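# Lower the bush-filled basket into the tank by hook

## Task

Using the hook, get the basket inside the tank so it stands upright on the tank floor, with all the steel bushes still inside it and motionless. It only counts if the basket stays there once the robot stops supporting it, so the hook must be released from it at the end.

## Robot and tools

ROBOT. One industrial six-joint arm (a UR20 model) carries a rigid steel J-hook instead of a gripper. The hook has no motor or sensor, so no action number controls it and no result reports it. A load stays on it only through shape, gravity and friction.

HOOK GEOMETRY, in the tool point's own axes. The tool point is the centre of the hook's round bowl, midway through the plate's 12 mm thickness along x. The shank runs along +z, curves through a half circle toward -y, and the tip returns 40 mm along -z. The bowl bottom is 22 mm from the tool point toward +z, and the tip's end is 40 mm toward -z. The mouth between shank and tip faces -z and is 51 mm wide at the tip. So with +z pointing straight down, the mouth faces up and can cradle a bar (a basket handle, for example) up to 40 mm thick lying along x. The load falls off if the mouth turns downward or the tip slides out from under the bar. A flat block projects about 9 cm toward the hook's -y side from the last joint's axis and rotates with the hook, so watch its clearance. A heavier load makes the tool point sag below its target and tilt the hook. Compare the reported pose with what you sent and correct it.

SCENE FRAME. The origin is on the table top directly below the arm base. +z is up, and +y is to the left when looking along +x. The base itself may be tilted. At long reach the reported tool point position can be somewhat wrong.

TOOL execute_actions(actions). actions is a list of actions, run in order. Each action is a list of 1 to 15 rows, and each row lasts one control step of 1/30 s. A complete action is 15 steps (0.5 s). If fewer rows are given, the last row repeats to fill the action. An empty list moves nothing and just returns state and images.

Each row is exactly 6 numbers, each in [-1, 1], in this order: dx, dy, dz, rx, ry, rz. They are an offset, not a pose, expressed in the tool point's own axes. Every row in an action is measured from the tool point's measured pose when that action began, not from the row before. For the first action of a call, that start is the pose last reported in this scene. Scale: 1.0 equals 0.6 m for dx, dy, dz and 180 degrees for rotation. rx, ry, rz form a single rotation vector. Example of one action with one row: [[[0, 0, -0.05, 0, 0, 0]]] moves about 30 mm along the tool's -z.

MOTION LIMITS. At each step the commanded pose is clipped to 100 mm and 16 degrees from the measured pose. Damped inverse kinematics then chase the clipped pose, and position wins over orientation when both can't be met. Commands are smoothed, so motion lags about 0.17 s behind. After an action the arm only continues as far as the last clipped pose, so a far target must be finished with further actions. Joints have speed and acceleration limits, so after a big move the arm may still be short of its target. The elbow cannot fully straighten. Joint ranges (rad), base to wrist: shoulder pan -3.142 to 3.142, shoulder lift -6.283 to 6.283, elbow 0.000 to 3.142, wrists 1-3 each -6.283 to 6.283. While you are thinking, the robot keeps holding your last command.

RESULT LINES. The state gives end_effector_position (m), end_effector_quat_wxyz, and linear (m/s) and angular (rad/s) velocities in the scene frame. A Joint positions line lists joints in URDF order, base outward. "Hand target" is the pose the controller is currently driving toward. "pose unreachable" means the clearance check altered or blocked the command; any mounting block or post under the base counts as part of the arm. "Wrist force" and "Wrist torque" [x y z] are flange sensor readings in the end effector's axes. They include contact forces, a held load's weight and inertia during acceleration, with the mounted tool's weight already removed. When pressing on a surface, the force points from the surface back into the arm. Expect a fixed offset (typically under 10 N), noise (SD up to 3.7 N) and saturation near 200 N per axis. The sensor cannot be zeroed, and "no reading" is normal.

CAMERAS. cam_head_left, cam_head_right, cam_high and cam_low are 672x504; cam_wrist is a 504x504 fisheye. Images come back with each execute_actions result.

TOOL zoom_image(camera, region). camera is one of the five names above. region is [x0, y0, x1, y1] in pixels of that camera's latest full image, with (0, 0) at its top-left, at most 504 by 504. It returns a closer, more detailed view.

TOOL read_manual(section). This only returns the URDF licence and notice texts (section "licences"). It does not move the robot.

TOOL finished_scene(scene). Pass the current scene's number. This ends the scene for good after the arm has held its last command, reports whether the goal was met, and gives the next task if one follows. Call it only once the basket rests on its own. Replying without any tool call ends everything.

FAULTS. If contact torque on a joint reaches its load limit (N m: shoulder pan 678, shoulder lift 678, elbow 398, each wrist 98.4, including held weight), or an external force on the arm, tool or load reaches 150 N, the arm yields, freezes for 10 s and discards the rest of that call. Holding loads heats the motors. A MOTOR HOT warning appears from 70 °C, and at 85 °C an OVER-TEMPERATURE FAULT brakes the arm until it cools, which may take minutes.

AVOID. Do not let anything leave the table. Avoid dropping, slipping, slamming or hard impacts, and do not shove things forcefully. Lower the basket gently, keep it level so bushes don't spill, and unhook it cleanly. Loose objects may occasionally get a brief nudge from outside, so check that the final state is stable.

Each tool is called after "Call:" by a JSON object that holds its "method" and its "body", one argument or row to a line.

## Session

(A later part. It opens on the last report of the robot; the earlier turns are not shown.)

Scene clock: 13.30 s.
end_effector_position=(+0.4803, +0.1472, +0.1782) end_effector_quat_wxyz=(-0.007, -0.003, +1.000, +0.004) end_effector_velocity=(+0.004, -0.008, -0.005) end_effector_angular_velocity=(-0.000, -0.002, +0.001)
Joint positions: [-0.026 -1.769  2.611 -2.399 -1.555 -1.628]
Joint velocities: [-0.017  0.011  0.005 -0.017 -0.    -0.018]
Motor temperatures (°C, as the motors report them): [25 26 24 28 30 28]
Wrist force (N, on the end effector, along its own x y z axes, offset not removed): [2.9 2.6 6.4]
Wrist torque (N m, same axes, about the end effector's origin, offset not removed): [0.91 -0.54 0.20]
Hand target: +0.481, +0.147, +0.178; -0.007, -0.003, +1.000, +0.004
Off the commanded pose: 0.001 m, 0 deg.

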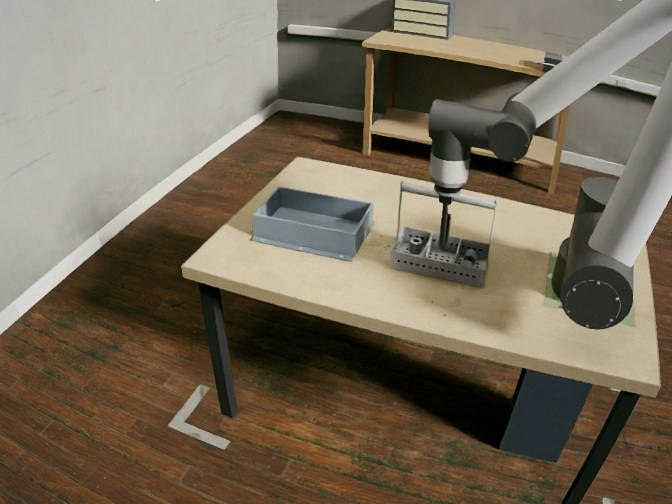

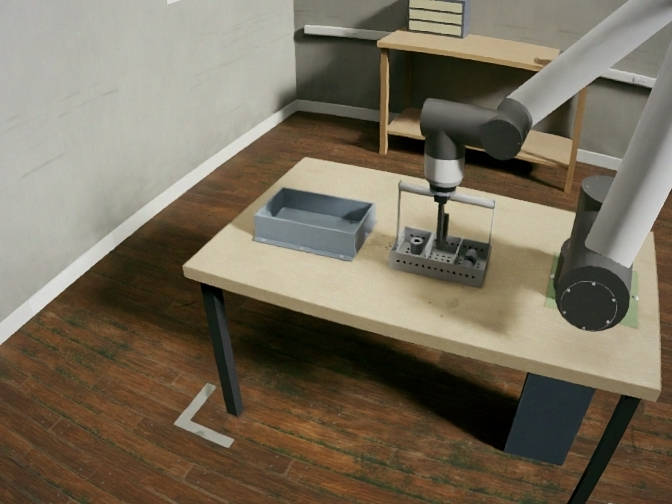

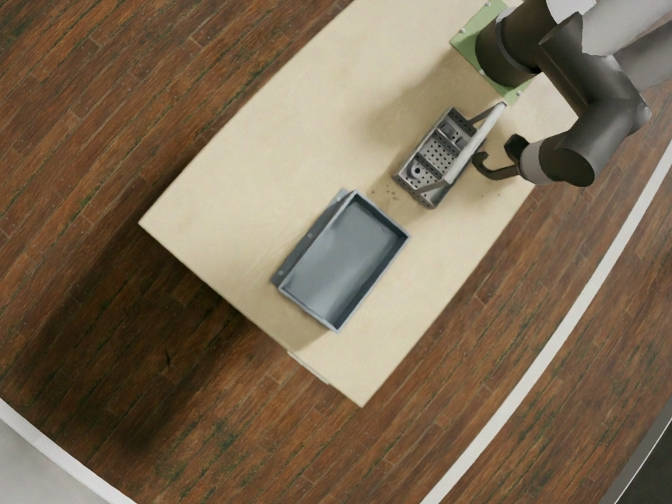

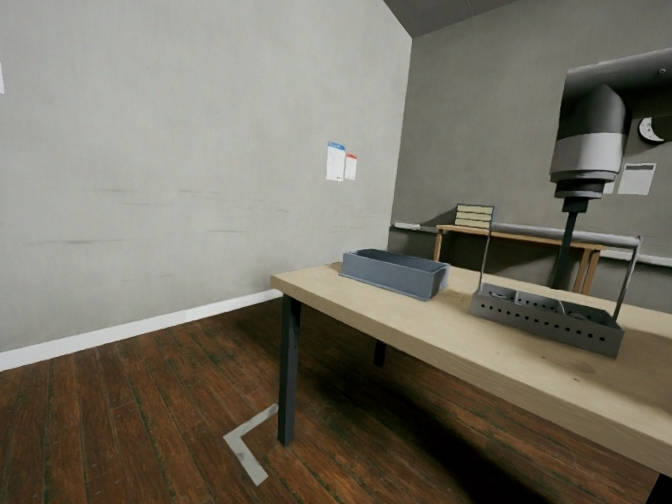

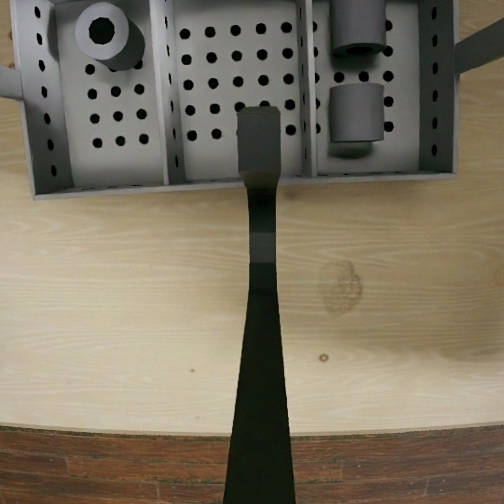

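Call:
{"method": "execute_actions", "body": {
  "actions": [
    [[0,-0.01,0,0,0,0],[0,-0.022,0,0,0,0],[0,-0.034,0,0,0,0],[0,-0.046,0,0,0,0],[0,-0.058,0,0,0,0],[0,-0.07,0,0,0,0],[0,-0.082,0,0,0,0],[0,-0.094,0,0,0,0],[0,-0.106,0,0,0,0],[0,-0.116,0,0,0,0],[0,-0.125,0,0,0,0],[0,-0.132,0,0,0,0],[0,-0.137,0,0,0,0]]
  ]
}}

Scene clock: 14.93 s.
end_effector_position=(+0.4804, +0.0735, +0.1776) end_effector_quat_wxyz=(-0.007, -0.002, +1.000, +0.003) end_effector_velocity=(+0.003, -0.102, +0.000) end_effector_angular_velocity=(+0.004, -0.001, +0.001)
Joint positions: [-0.182 -1.802  2.633 -2.386 -1.558 -1.783]
Joint velocities: [-0.223 -0.034  0.02   0.016  0.001 -0.224]
Motor temperatures (°C, as the motors report them): [25 26 24 28 30 28]
Wrist force (N, on the end effector, along its own x y z axes, offset not removed): [0.5 -2.0 2.7]
Wrist torque (N m, same axes, about the end effector's origin, offset not removed): [0.10 -0.14 0.34]
Hand target: +0.481, +0.065, +0.178; -0.007, -0.003, +1.000, +0.004
Off the commanded pose: 0.008 m, 0 deg.

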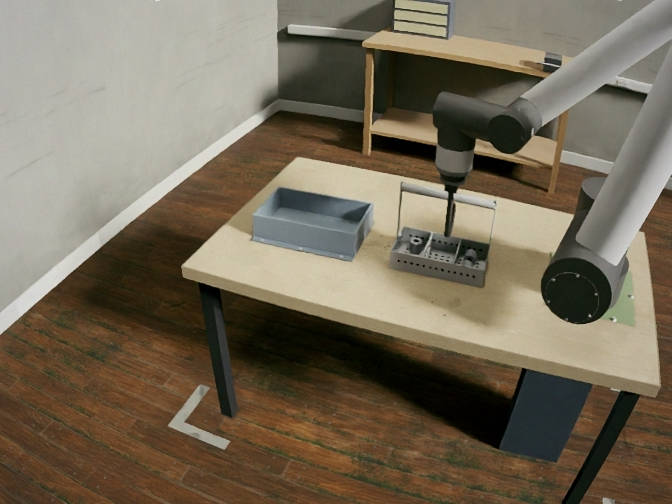

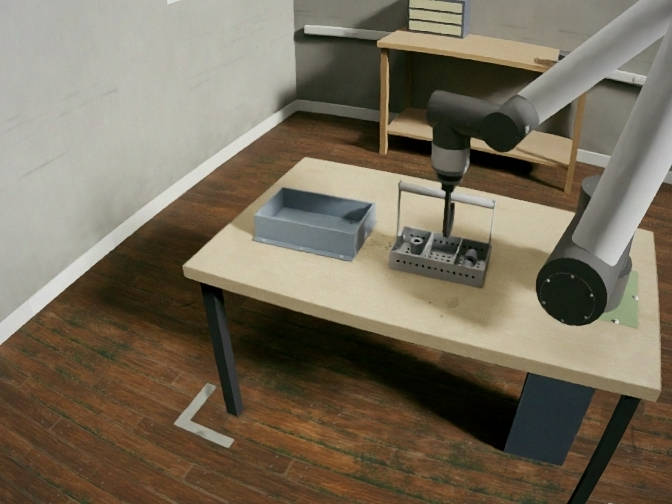

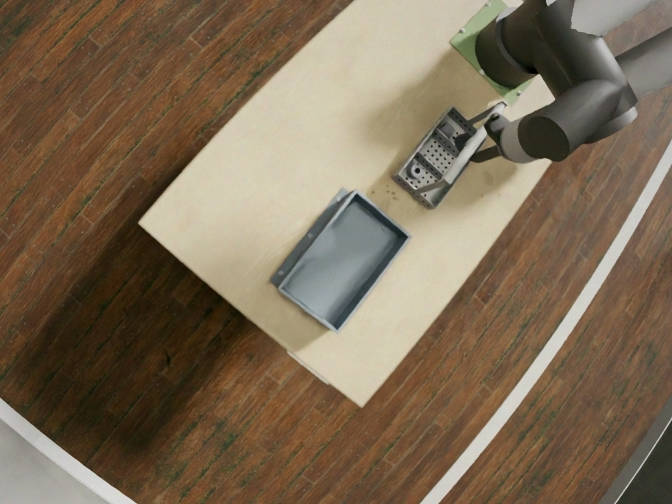

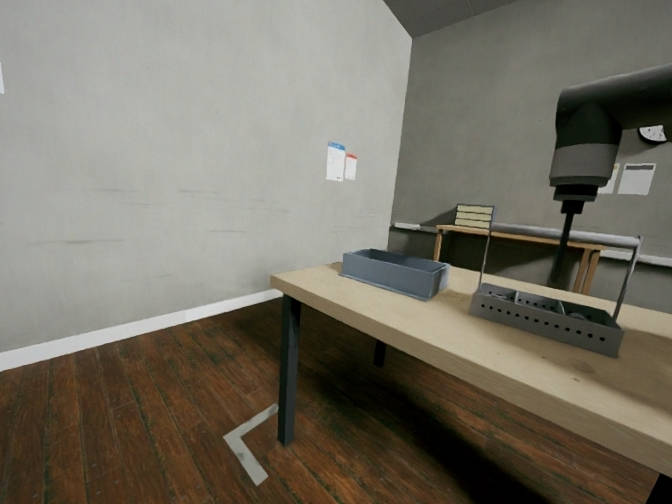

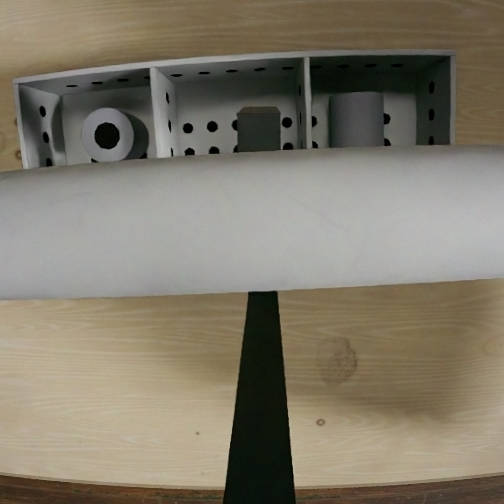

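Call:
{"method": "execute_actions", "body": {
  "actions": []
}}

Scene clock: 15.00 s.
end_effector_position=(+0.4806, +0.0688, +0.1776) end_effector_quat_wxyz=(-0.007, -0.002, +1.000, +0.003) end_effector_velocity=(+0.001, -0.045, -0.000) end_effector_angular_velocity=(+0.007, -0.001, +0.001)
Joint positions: [-0.193 -1.804  2.634 -2.385 -1.558 -1.794]
Joint velocities: [-0.103 -0.015  0.009  0.008  0.006 -0.105]
Motor temperatures (°C, as the motors report them): [25 26 24 28 30 28]
Wrist force (N, on the end effector, along its own x y z axes, offset not removed): [2.5 0.1 2.3]
Wrist torque (N m, same axes, about the end effector's origin, offset not removed): [0.39 -0.54 0.21]
Hand target: +0.481, +0.065, +0.178; -0.007, -0.003, +1.000, +0.004
Off the commanded pose: 0.004 m, 0 deg.

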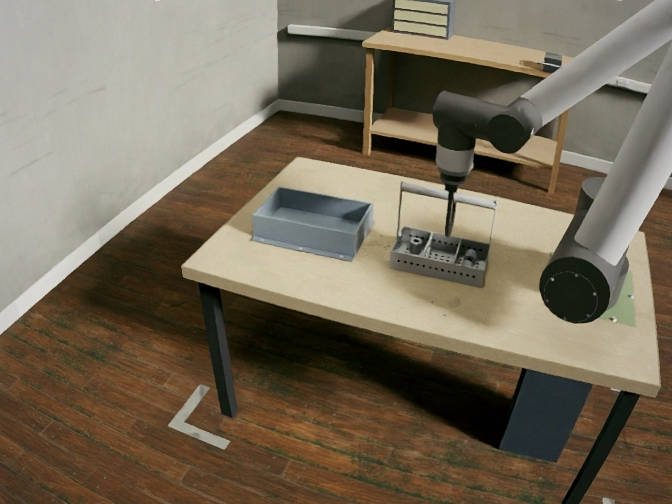

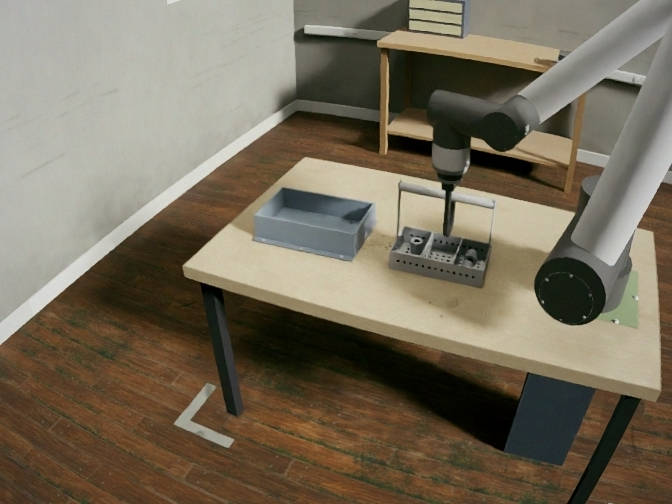

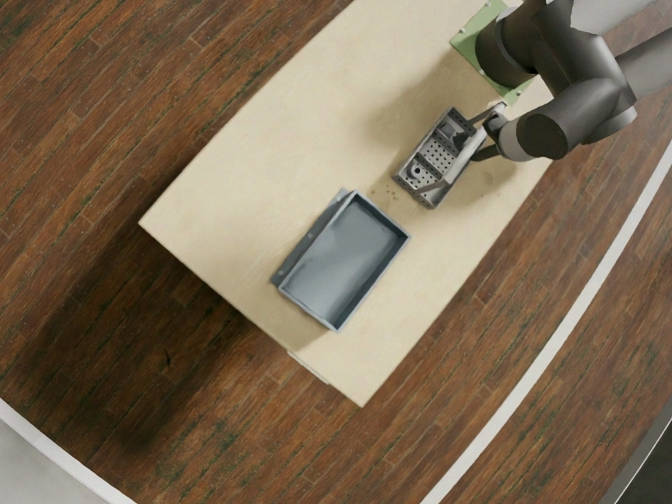

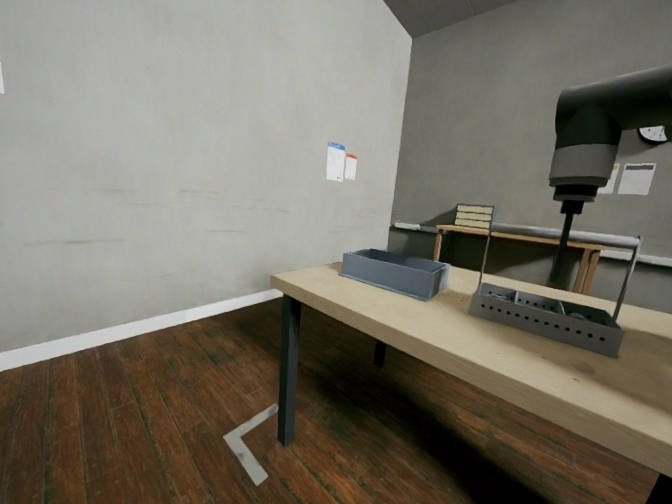

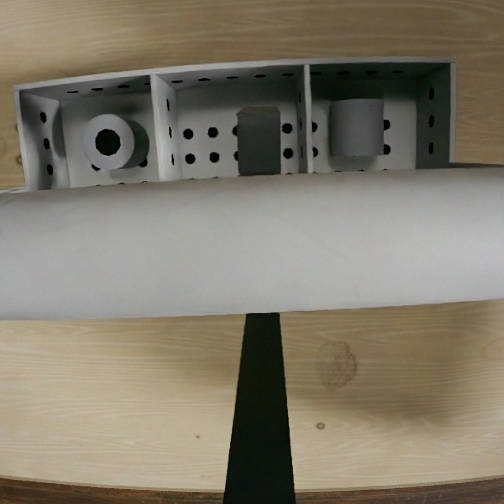

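Call:
{"method": "execute_actions", "body": {
  "actions": []
}}

Scene clock: 16.80 s.
end_effector_position=(+0.4807, +0.0654, +0.1776) end_effector_quat_wxyz=(-0.007, -0.003, +1.000, +0.004) end_effector_velocity=(+0.001, -0.000, +0.000) end_effector_angular_velocity=(-0.000, -0.000, +0.000)
Joint positions: [-0.2   -1.805  2.635 -2.385 -1.558 -1.802]
Joint velocities: [-0.     0.001 -0.001  0.    -0.    -0.   ]
Motor temperatures (°C, as the motors report them): [25 26 24 28 30 28]
Wrist force (N, on the end effector, along its own x y z axes, offset not removed): [3.2 3.6 4.1]
Wrist torque (N m, same axes, about the end effector's origin, offset not removed): [1.01 -0.70 0.15]
Hand target: +0.481, +0.065, +0.178; -0.007, -0.003, +1.000, +0.004
Off the commanded pose: 0.000 m, 0 deg.

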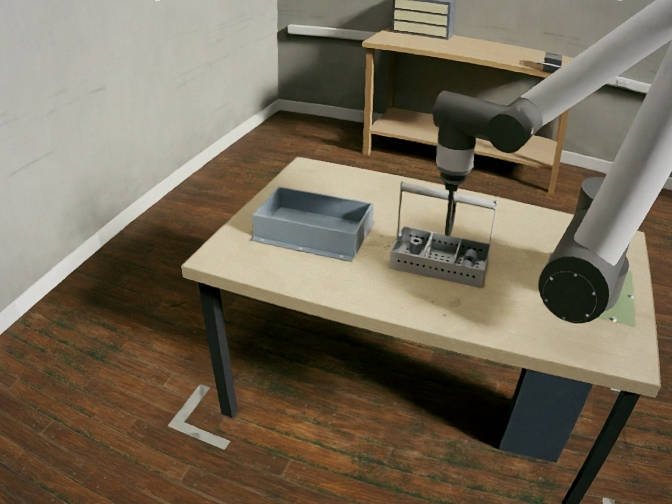

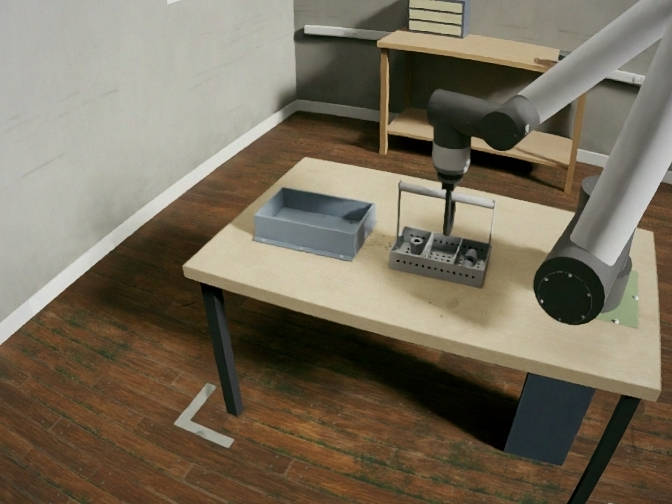

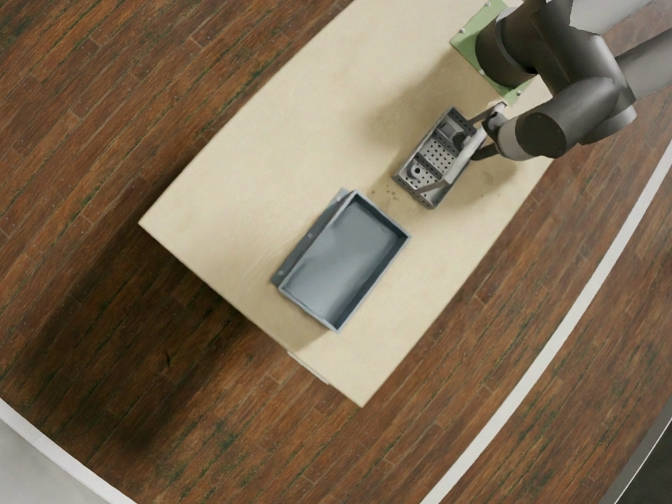

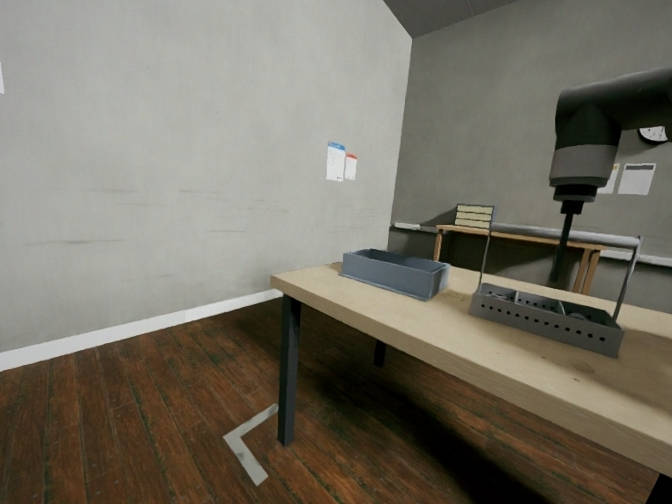

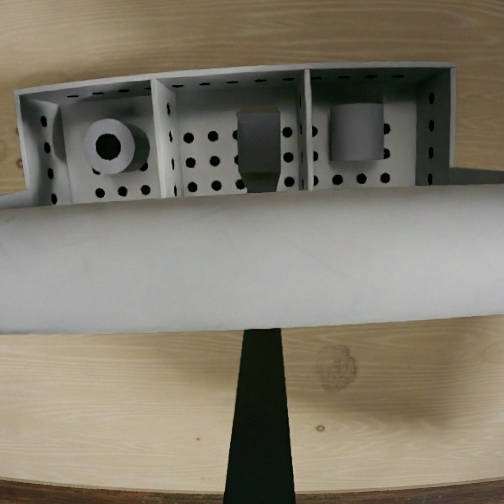

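Call:
{"method": "execute_actions", "body": {
  "actions": [
    [[0,-0.005,0,0,0,0],[0,-0.0107,-0.005,0,0,0],[0,-0.0107,-0.015,0,0,0],[0,-0.0107,-0.028,0,0,0],[0,-0.0107,-0.042,0,0,0],[0,-0.0107,-0.056,0,0,0],[0,-0.0107,-0.07,0,0,0],[0,-0.0107,-0.083,0,0,0],[0,-0.0107,-0.095,0,0,0],[0,-0.0107,-0.105,0,0,0],[0,-0.0107,-0.112,0,0,0],[0,-0.0107,-0.117,0,0,0],[0,-0.0107,-0.12,0,0,0]]
  ]
}}

Scene clock: 17.97 s.
end_effector_position=(+0.4823, +0.0586, +0.2426) end_effector_quat_wxyz=(-0.006, -0.003, +1.000, +0.003) end_effector_velocity=(-0.005, -0.002, +0.084) end_effector_angular_velocity=(+0.003, +0.013, +0.001)
Joint positions: [-0.215 -1.904  2.568 -2.221 -1.558 -1.817]
Joint velocities: [-0.008 -0.115 -0.092  0.22   0.    -0.009]
Motor temperatures (°C, as the motors report them): [25 26 24 28 30 28]
Wrist force (N, on the end effector, along its own x y z axes, offset not removed): [3.3 7.2 2.6]
Wrist torque (N m, same axes, about the end effector's origin, offset not removed): [1.73 -0.64 0.17]
Hand target: +0.482, +0.059, +0.249; -0.006, -0.003, +1.000, +0.004
Off the commanded pose: 0.007 m, 0 deg.

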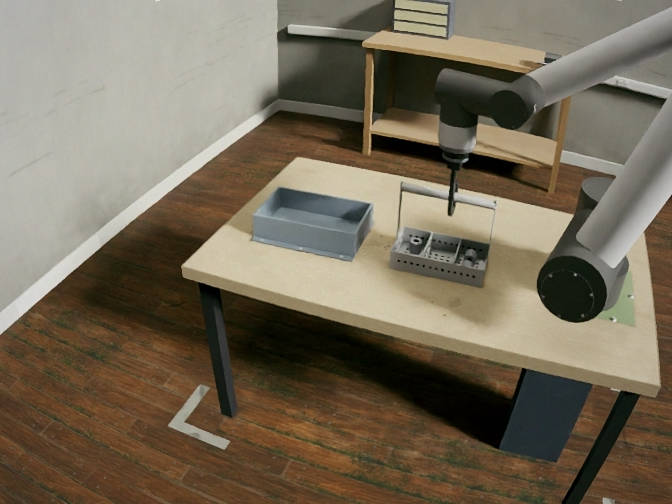

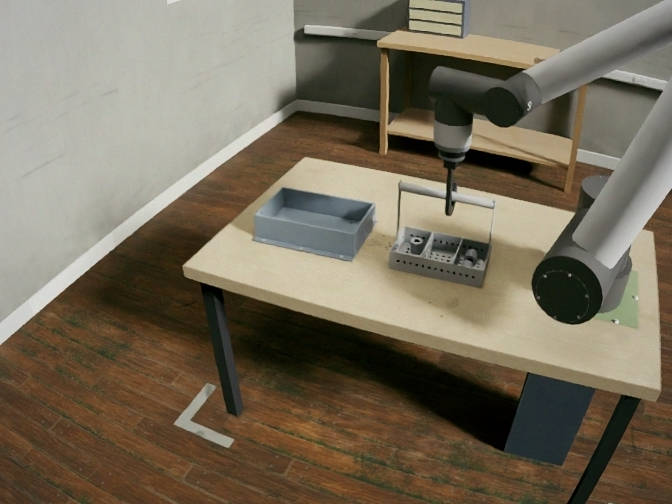

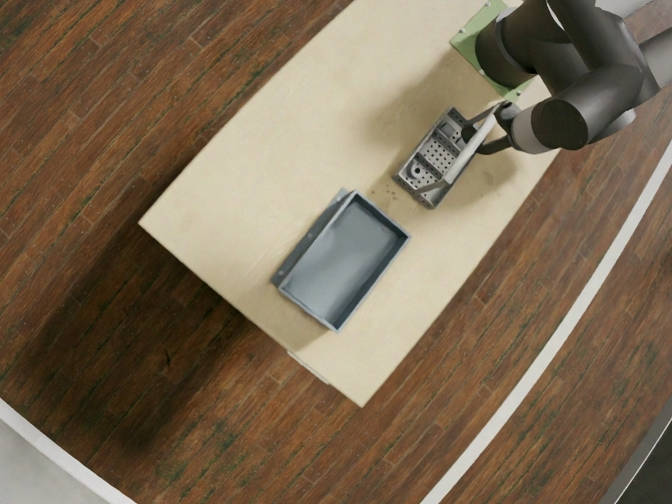

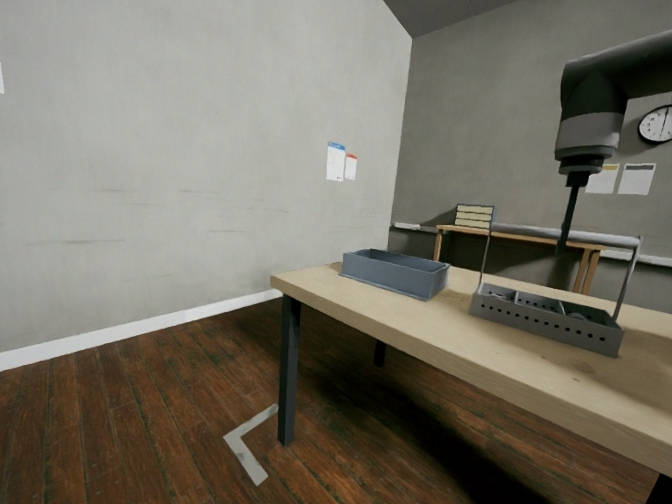

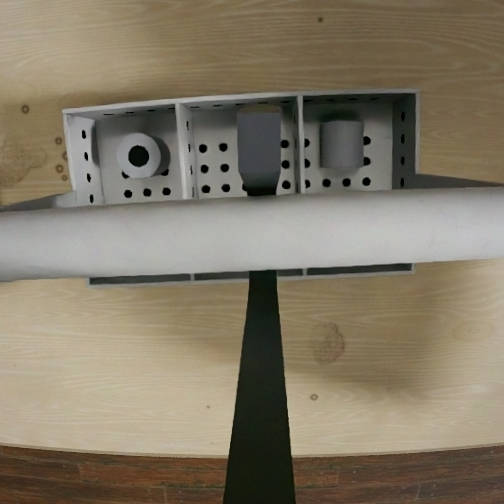

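Call:
{"method": "execute_actions", "body": {
  "actions": [
    [[0,0,-0.012,0,0,0],[0,0,-0.014,0,0,0],[0,0,-0.016,0,0,0],[0,0,-0.018,0,0,0],[0,0,-0.02,0,0,0],[0,0,-0.022,0,0,0],[0,0,-0.025,0,0,0],[0,0,-0.028,0,0,0],[0,0,-0.031,0,0,0],[0,0,-0.034,0,0,0],[0,0,-0.037,0,0,0],[0,0,-0.04,0,0,0],[0,0,-0.043,0,0,0],[0,0,-0.045,0,0,0]]
  ]
}}

Scene clock: 18.63 s.
end_effector_position=(+0.4826, +0.0585, +0.2659) end_effector_quat_wxyz=(-0.006, -0.003, +1.000, +0.003) end_effector_velocity=(+0.002, -0.001, +0.044) end_effector_angular_velocity=(-0.001, -0.003, -0.001)
Joint positions: [-0.216 -1.933  2.543 -2.167 -1.558 -1.817]
Joint velocities: [-0.001 -0.05  -0.049  0.096 -0.001 -0.   ]
Motor temperatures (°C, as the motors report them): [25 26 24 28 30 28]
Wrist force (N, on the end effector, along its own x y z axes, offset not removed): [4.9 2.8 25.5]
Wrist torque (N m, same axes, about the end effector's origin, offset not removed): [0.78 -0.92 0.12]
Hand target: +0.483, +0.059, +0.270; -0.006, -0.003, +1.000, +0.003
Off the commanded pose: 0.004 m, 0 deg.

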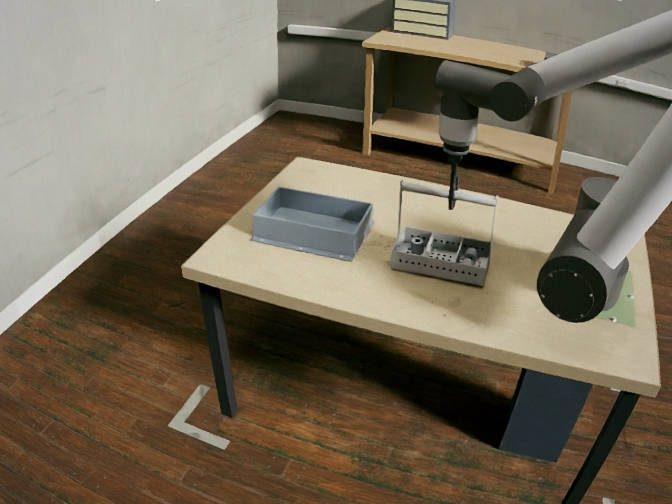

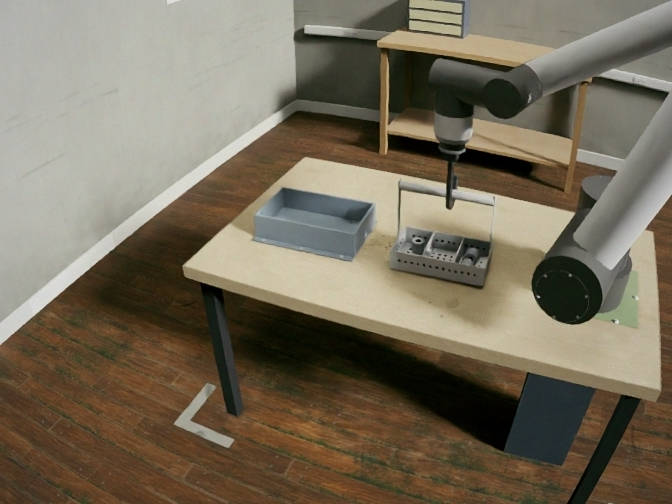

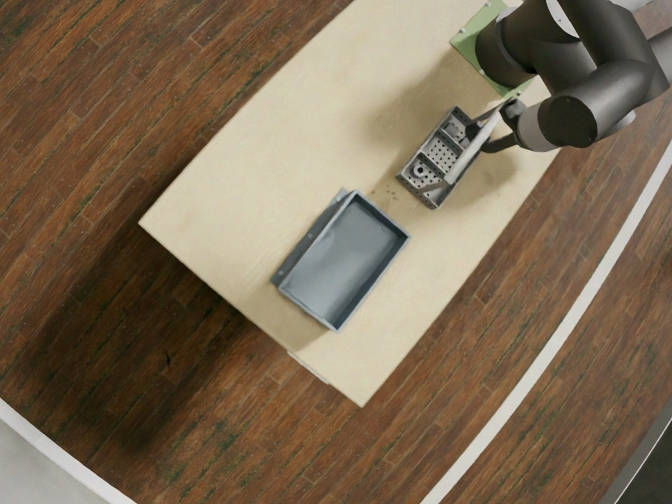

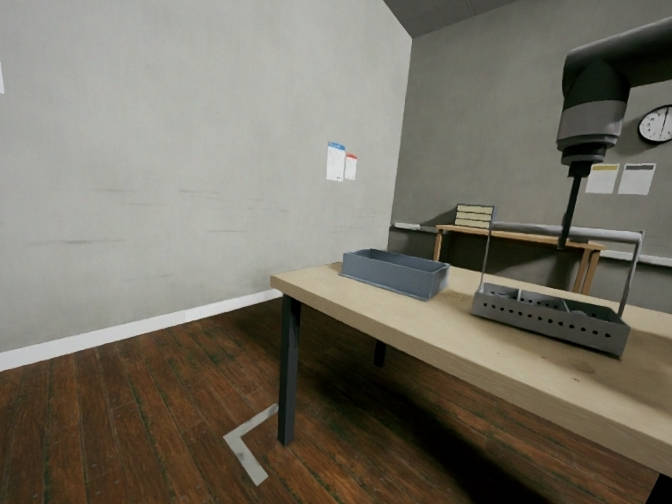

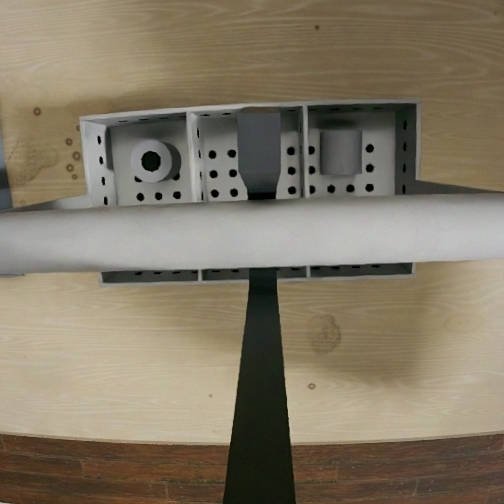

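Call:
{"method": "execute_actions", "body": {
  "actions": []
}}

Call:
{"method": "zoom_image", "body": {
  "camera": "cam_low",
  "region": [460, 140, 672, 370]
}}

Call:
{"method": "zoom_image", "body": {
  "camera": "cam_head_left",
  "region": [370, 150, 530, 300]
}}

Scene clock: 18.80 s.
end_effector_position=(+0.4827, +0.0585, +0.2691) end_effector_quat_wxyz=(-0.006, -0.003, +1.000, +0.003) end_effector_velocity=(+0.000, -0.001, +0.006) end_effector_angular_velocity=(-0.001, -0.001, +0.001)
Joint positions: [-0.216 -1.937  2.539 -2.159 -1.558 -1.817]
Joint velocities: [-0.001 -0.007 -0.007  0.013 -0.001 -0.002]
Motor temperatures (°C, as the motors report them): [25 26 24 28 30 28]
Wrist force (N, on the end effector, along its own x y z axes, offset not removed): [1.9 4.2 27.1]
Wrist torque (N m, same axes, about the end effector's origin, offset not removed): [0.86 -0.25 0.22]
Hand target: +0.483, +0.059, +0.270; -0.006, -0.003, +1.000, +0.003
Off the commanded pose: 0.001 m, 0 deg.

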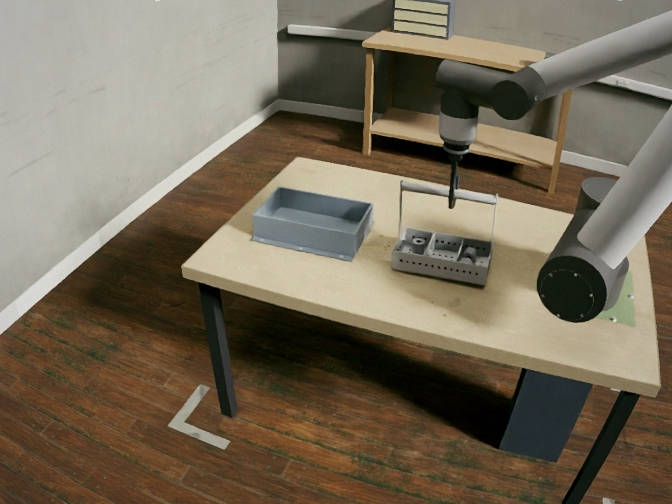

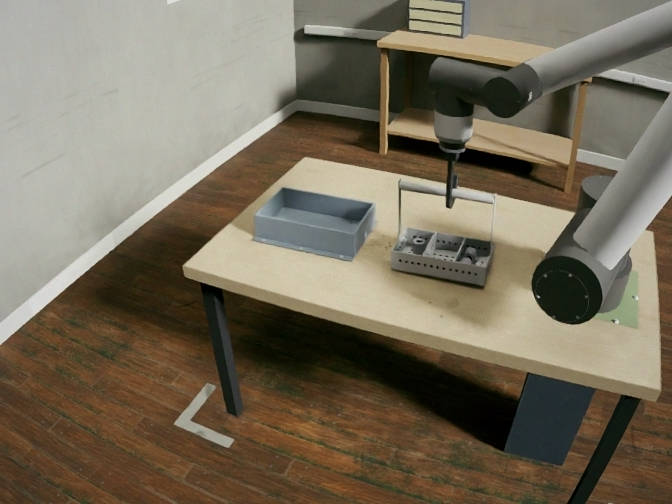

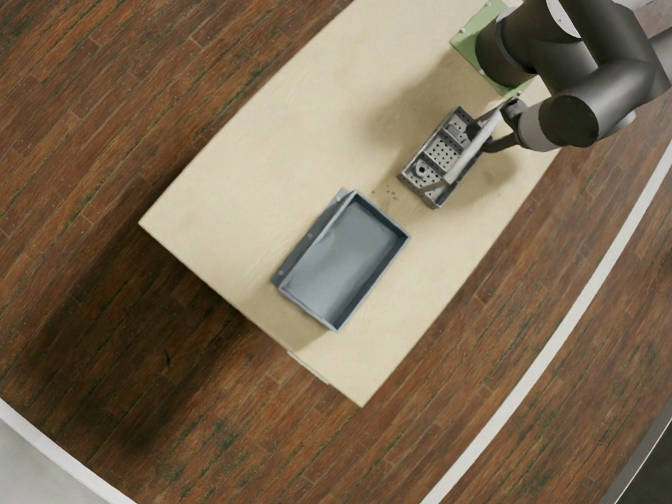

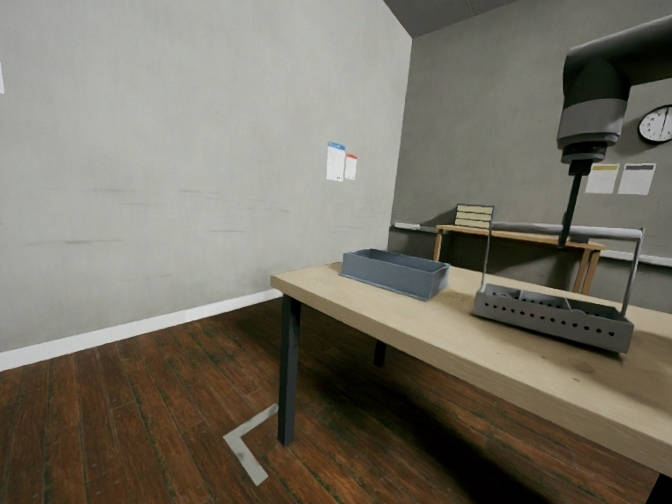

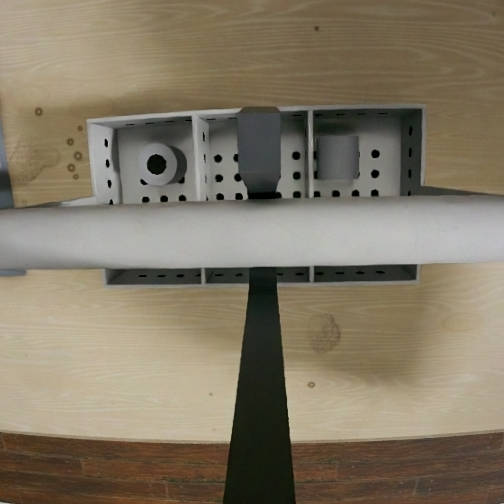

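Region (460, 140, 672, 370) of cam_low's 672x504 image, scaled by 2.191, with more detail than that image has; it fills the left 465 columns of this view, and the rest is white.

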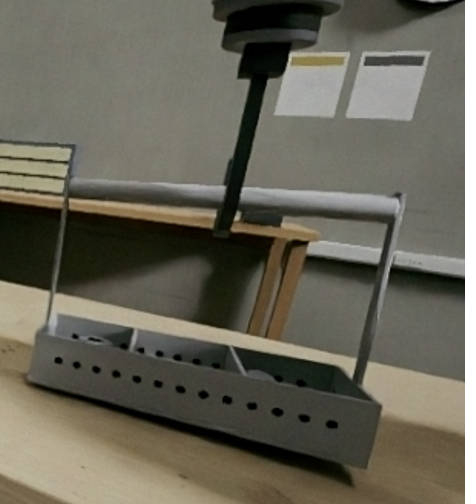

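Region (370, 150, 530, 300) of cam_head_left's 672x504 image, scaled by 3.150, with more detail than that image has; it fills the top 472 rows of this view, and the rest is white.

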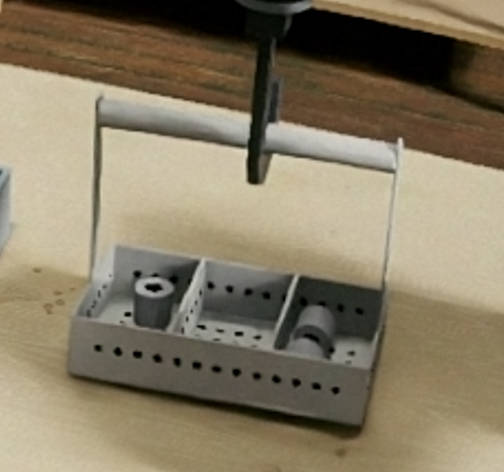

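Call:
{"method": "execute_actions", "body": {
  "actions": [
    [[0,0,-0.003,0,0,0],[0,0,-0.006,0,0,0],[0,0,-0.009,0,0,0],[0,0,-0.012,0,0,0],[0,0,-0.015,0,0,0],[0,0,-0.018,0,0,0],[0,0,-0.021,0,0,0],[0,0,-0.024,0,0,0],[0,0,-0.027,0,0,0],[0,0,-0.029,0,0,0]]
  ]
}}

Scene clock: 20.37 s.
end_effector_position=(+0.4829, +0.0585, +0.2858) end_effector_quat_wxyz=(-0.006, -0.003, +1.000, +0.003) end_effector_velocity=(-0.001, -0.000, +0.008) end_effector_angular_velocity=(+0.000, +0.001, -0.001)
Joint positions: [-0.216 -1.955  2.521 -2.122 -1.558 -1.818]
Joint velocities: [-0.002 -0.01  -0.009  0.02   0.    -0.001]
Motor temperatures (°C, as the motors report them): [25 26 24 28 30 28]
Wrist force (N, on the end effector, along its own x y z axes, offset not removed): [3.6 3.3 26.3]
Wrist torque (N m, same axes, about the end effector's origin, offset not removed): [0.85 -0.68 0.19]
Hand target: +0.483, +0.058, +0.286; -0.006, -0.003, +1.000, +0.003
Off the commanded pose: 0.001 m, 0 deg.

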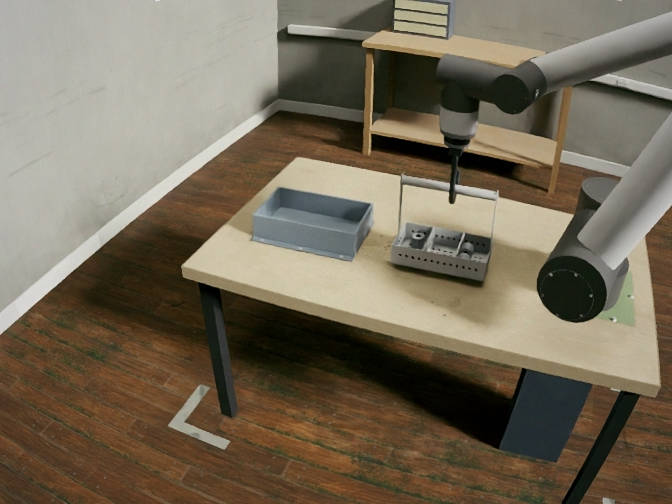

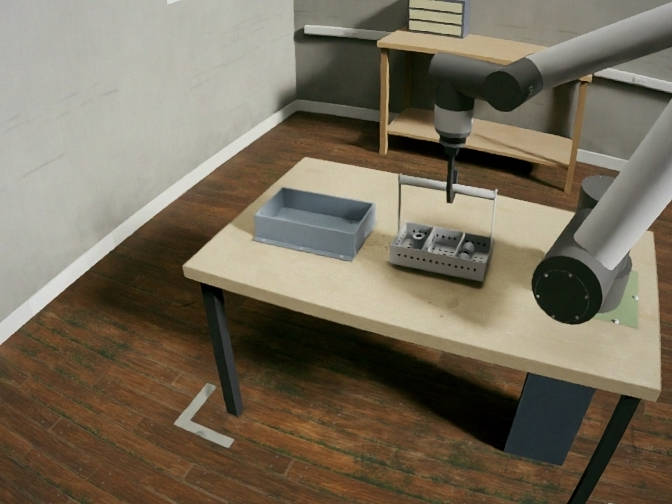

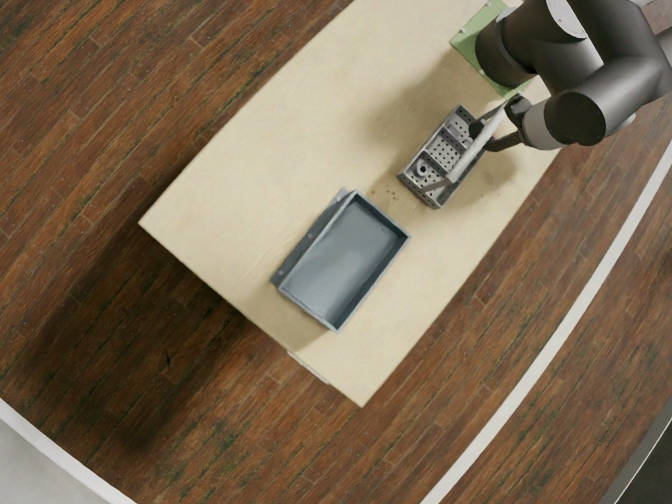

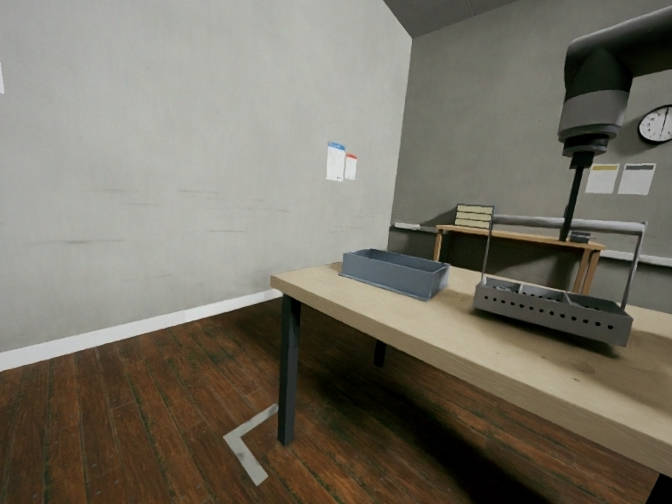

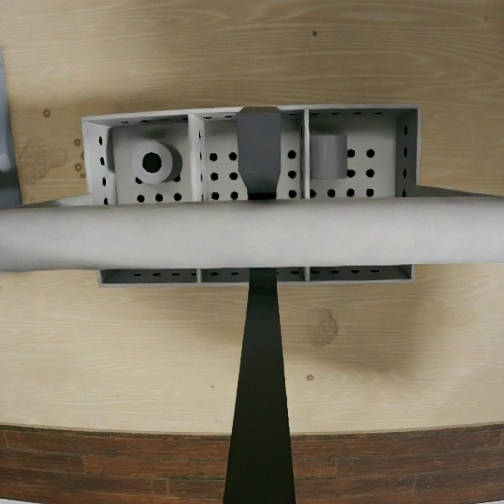

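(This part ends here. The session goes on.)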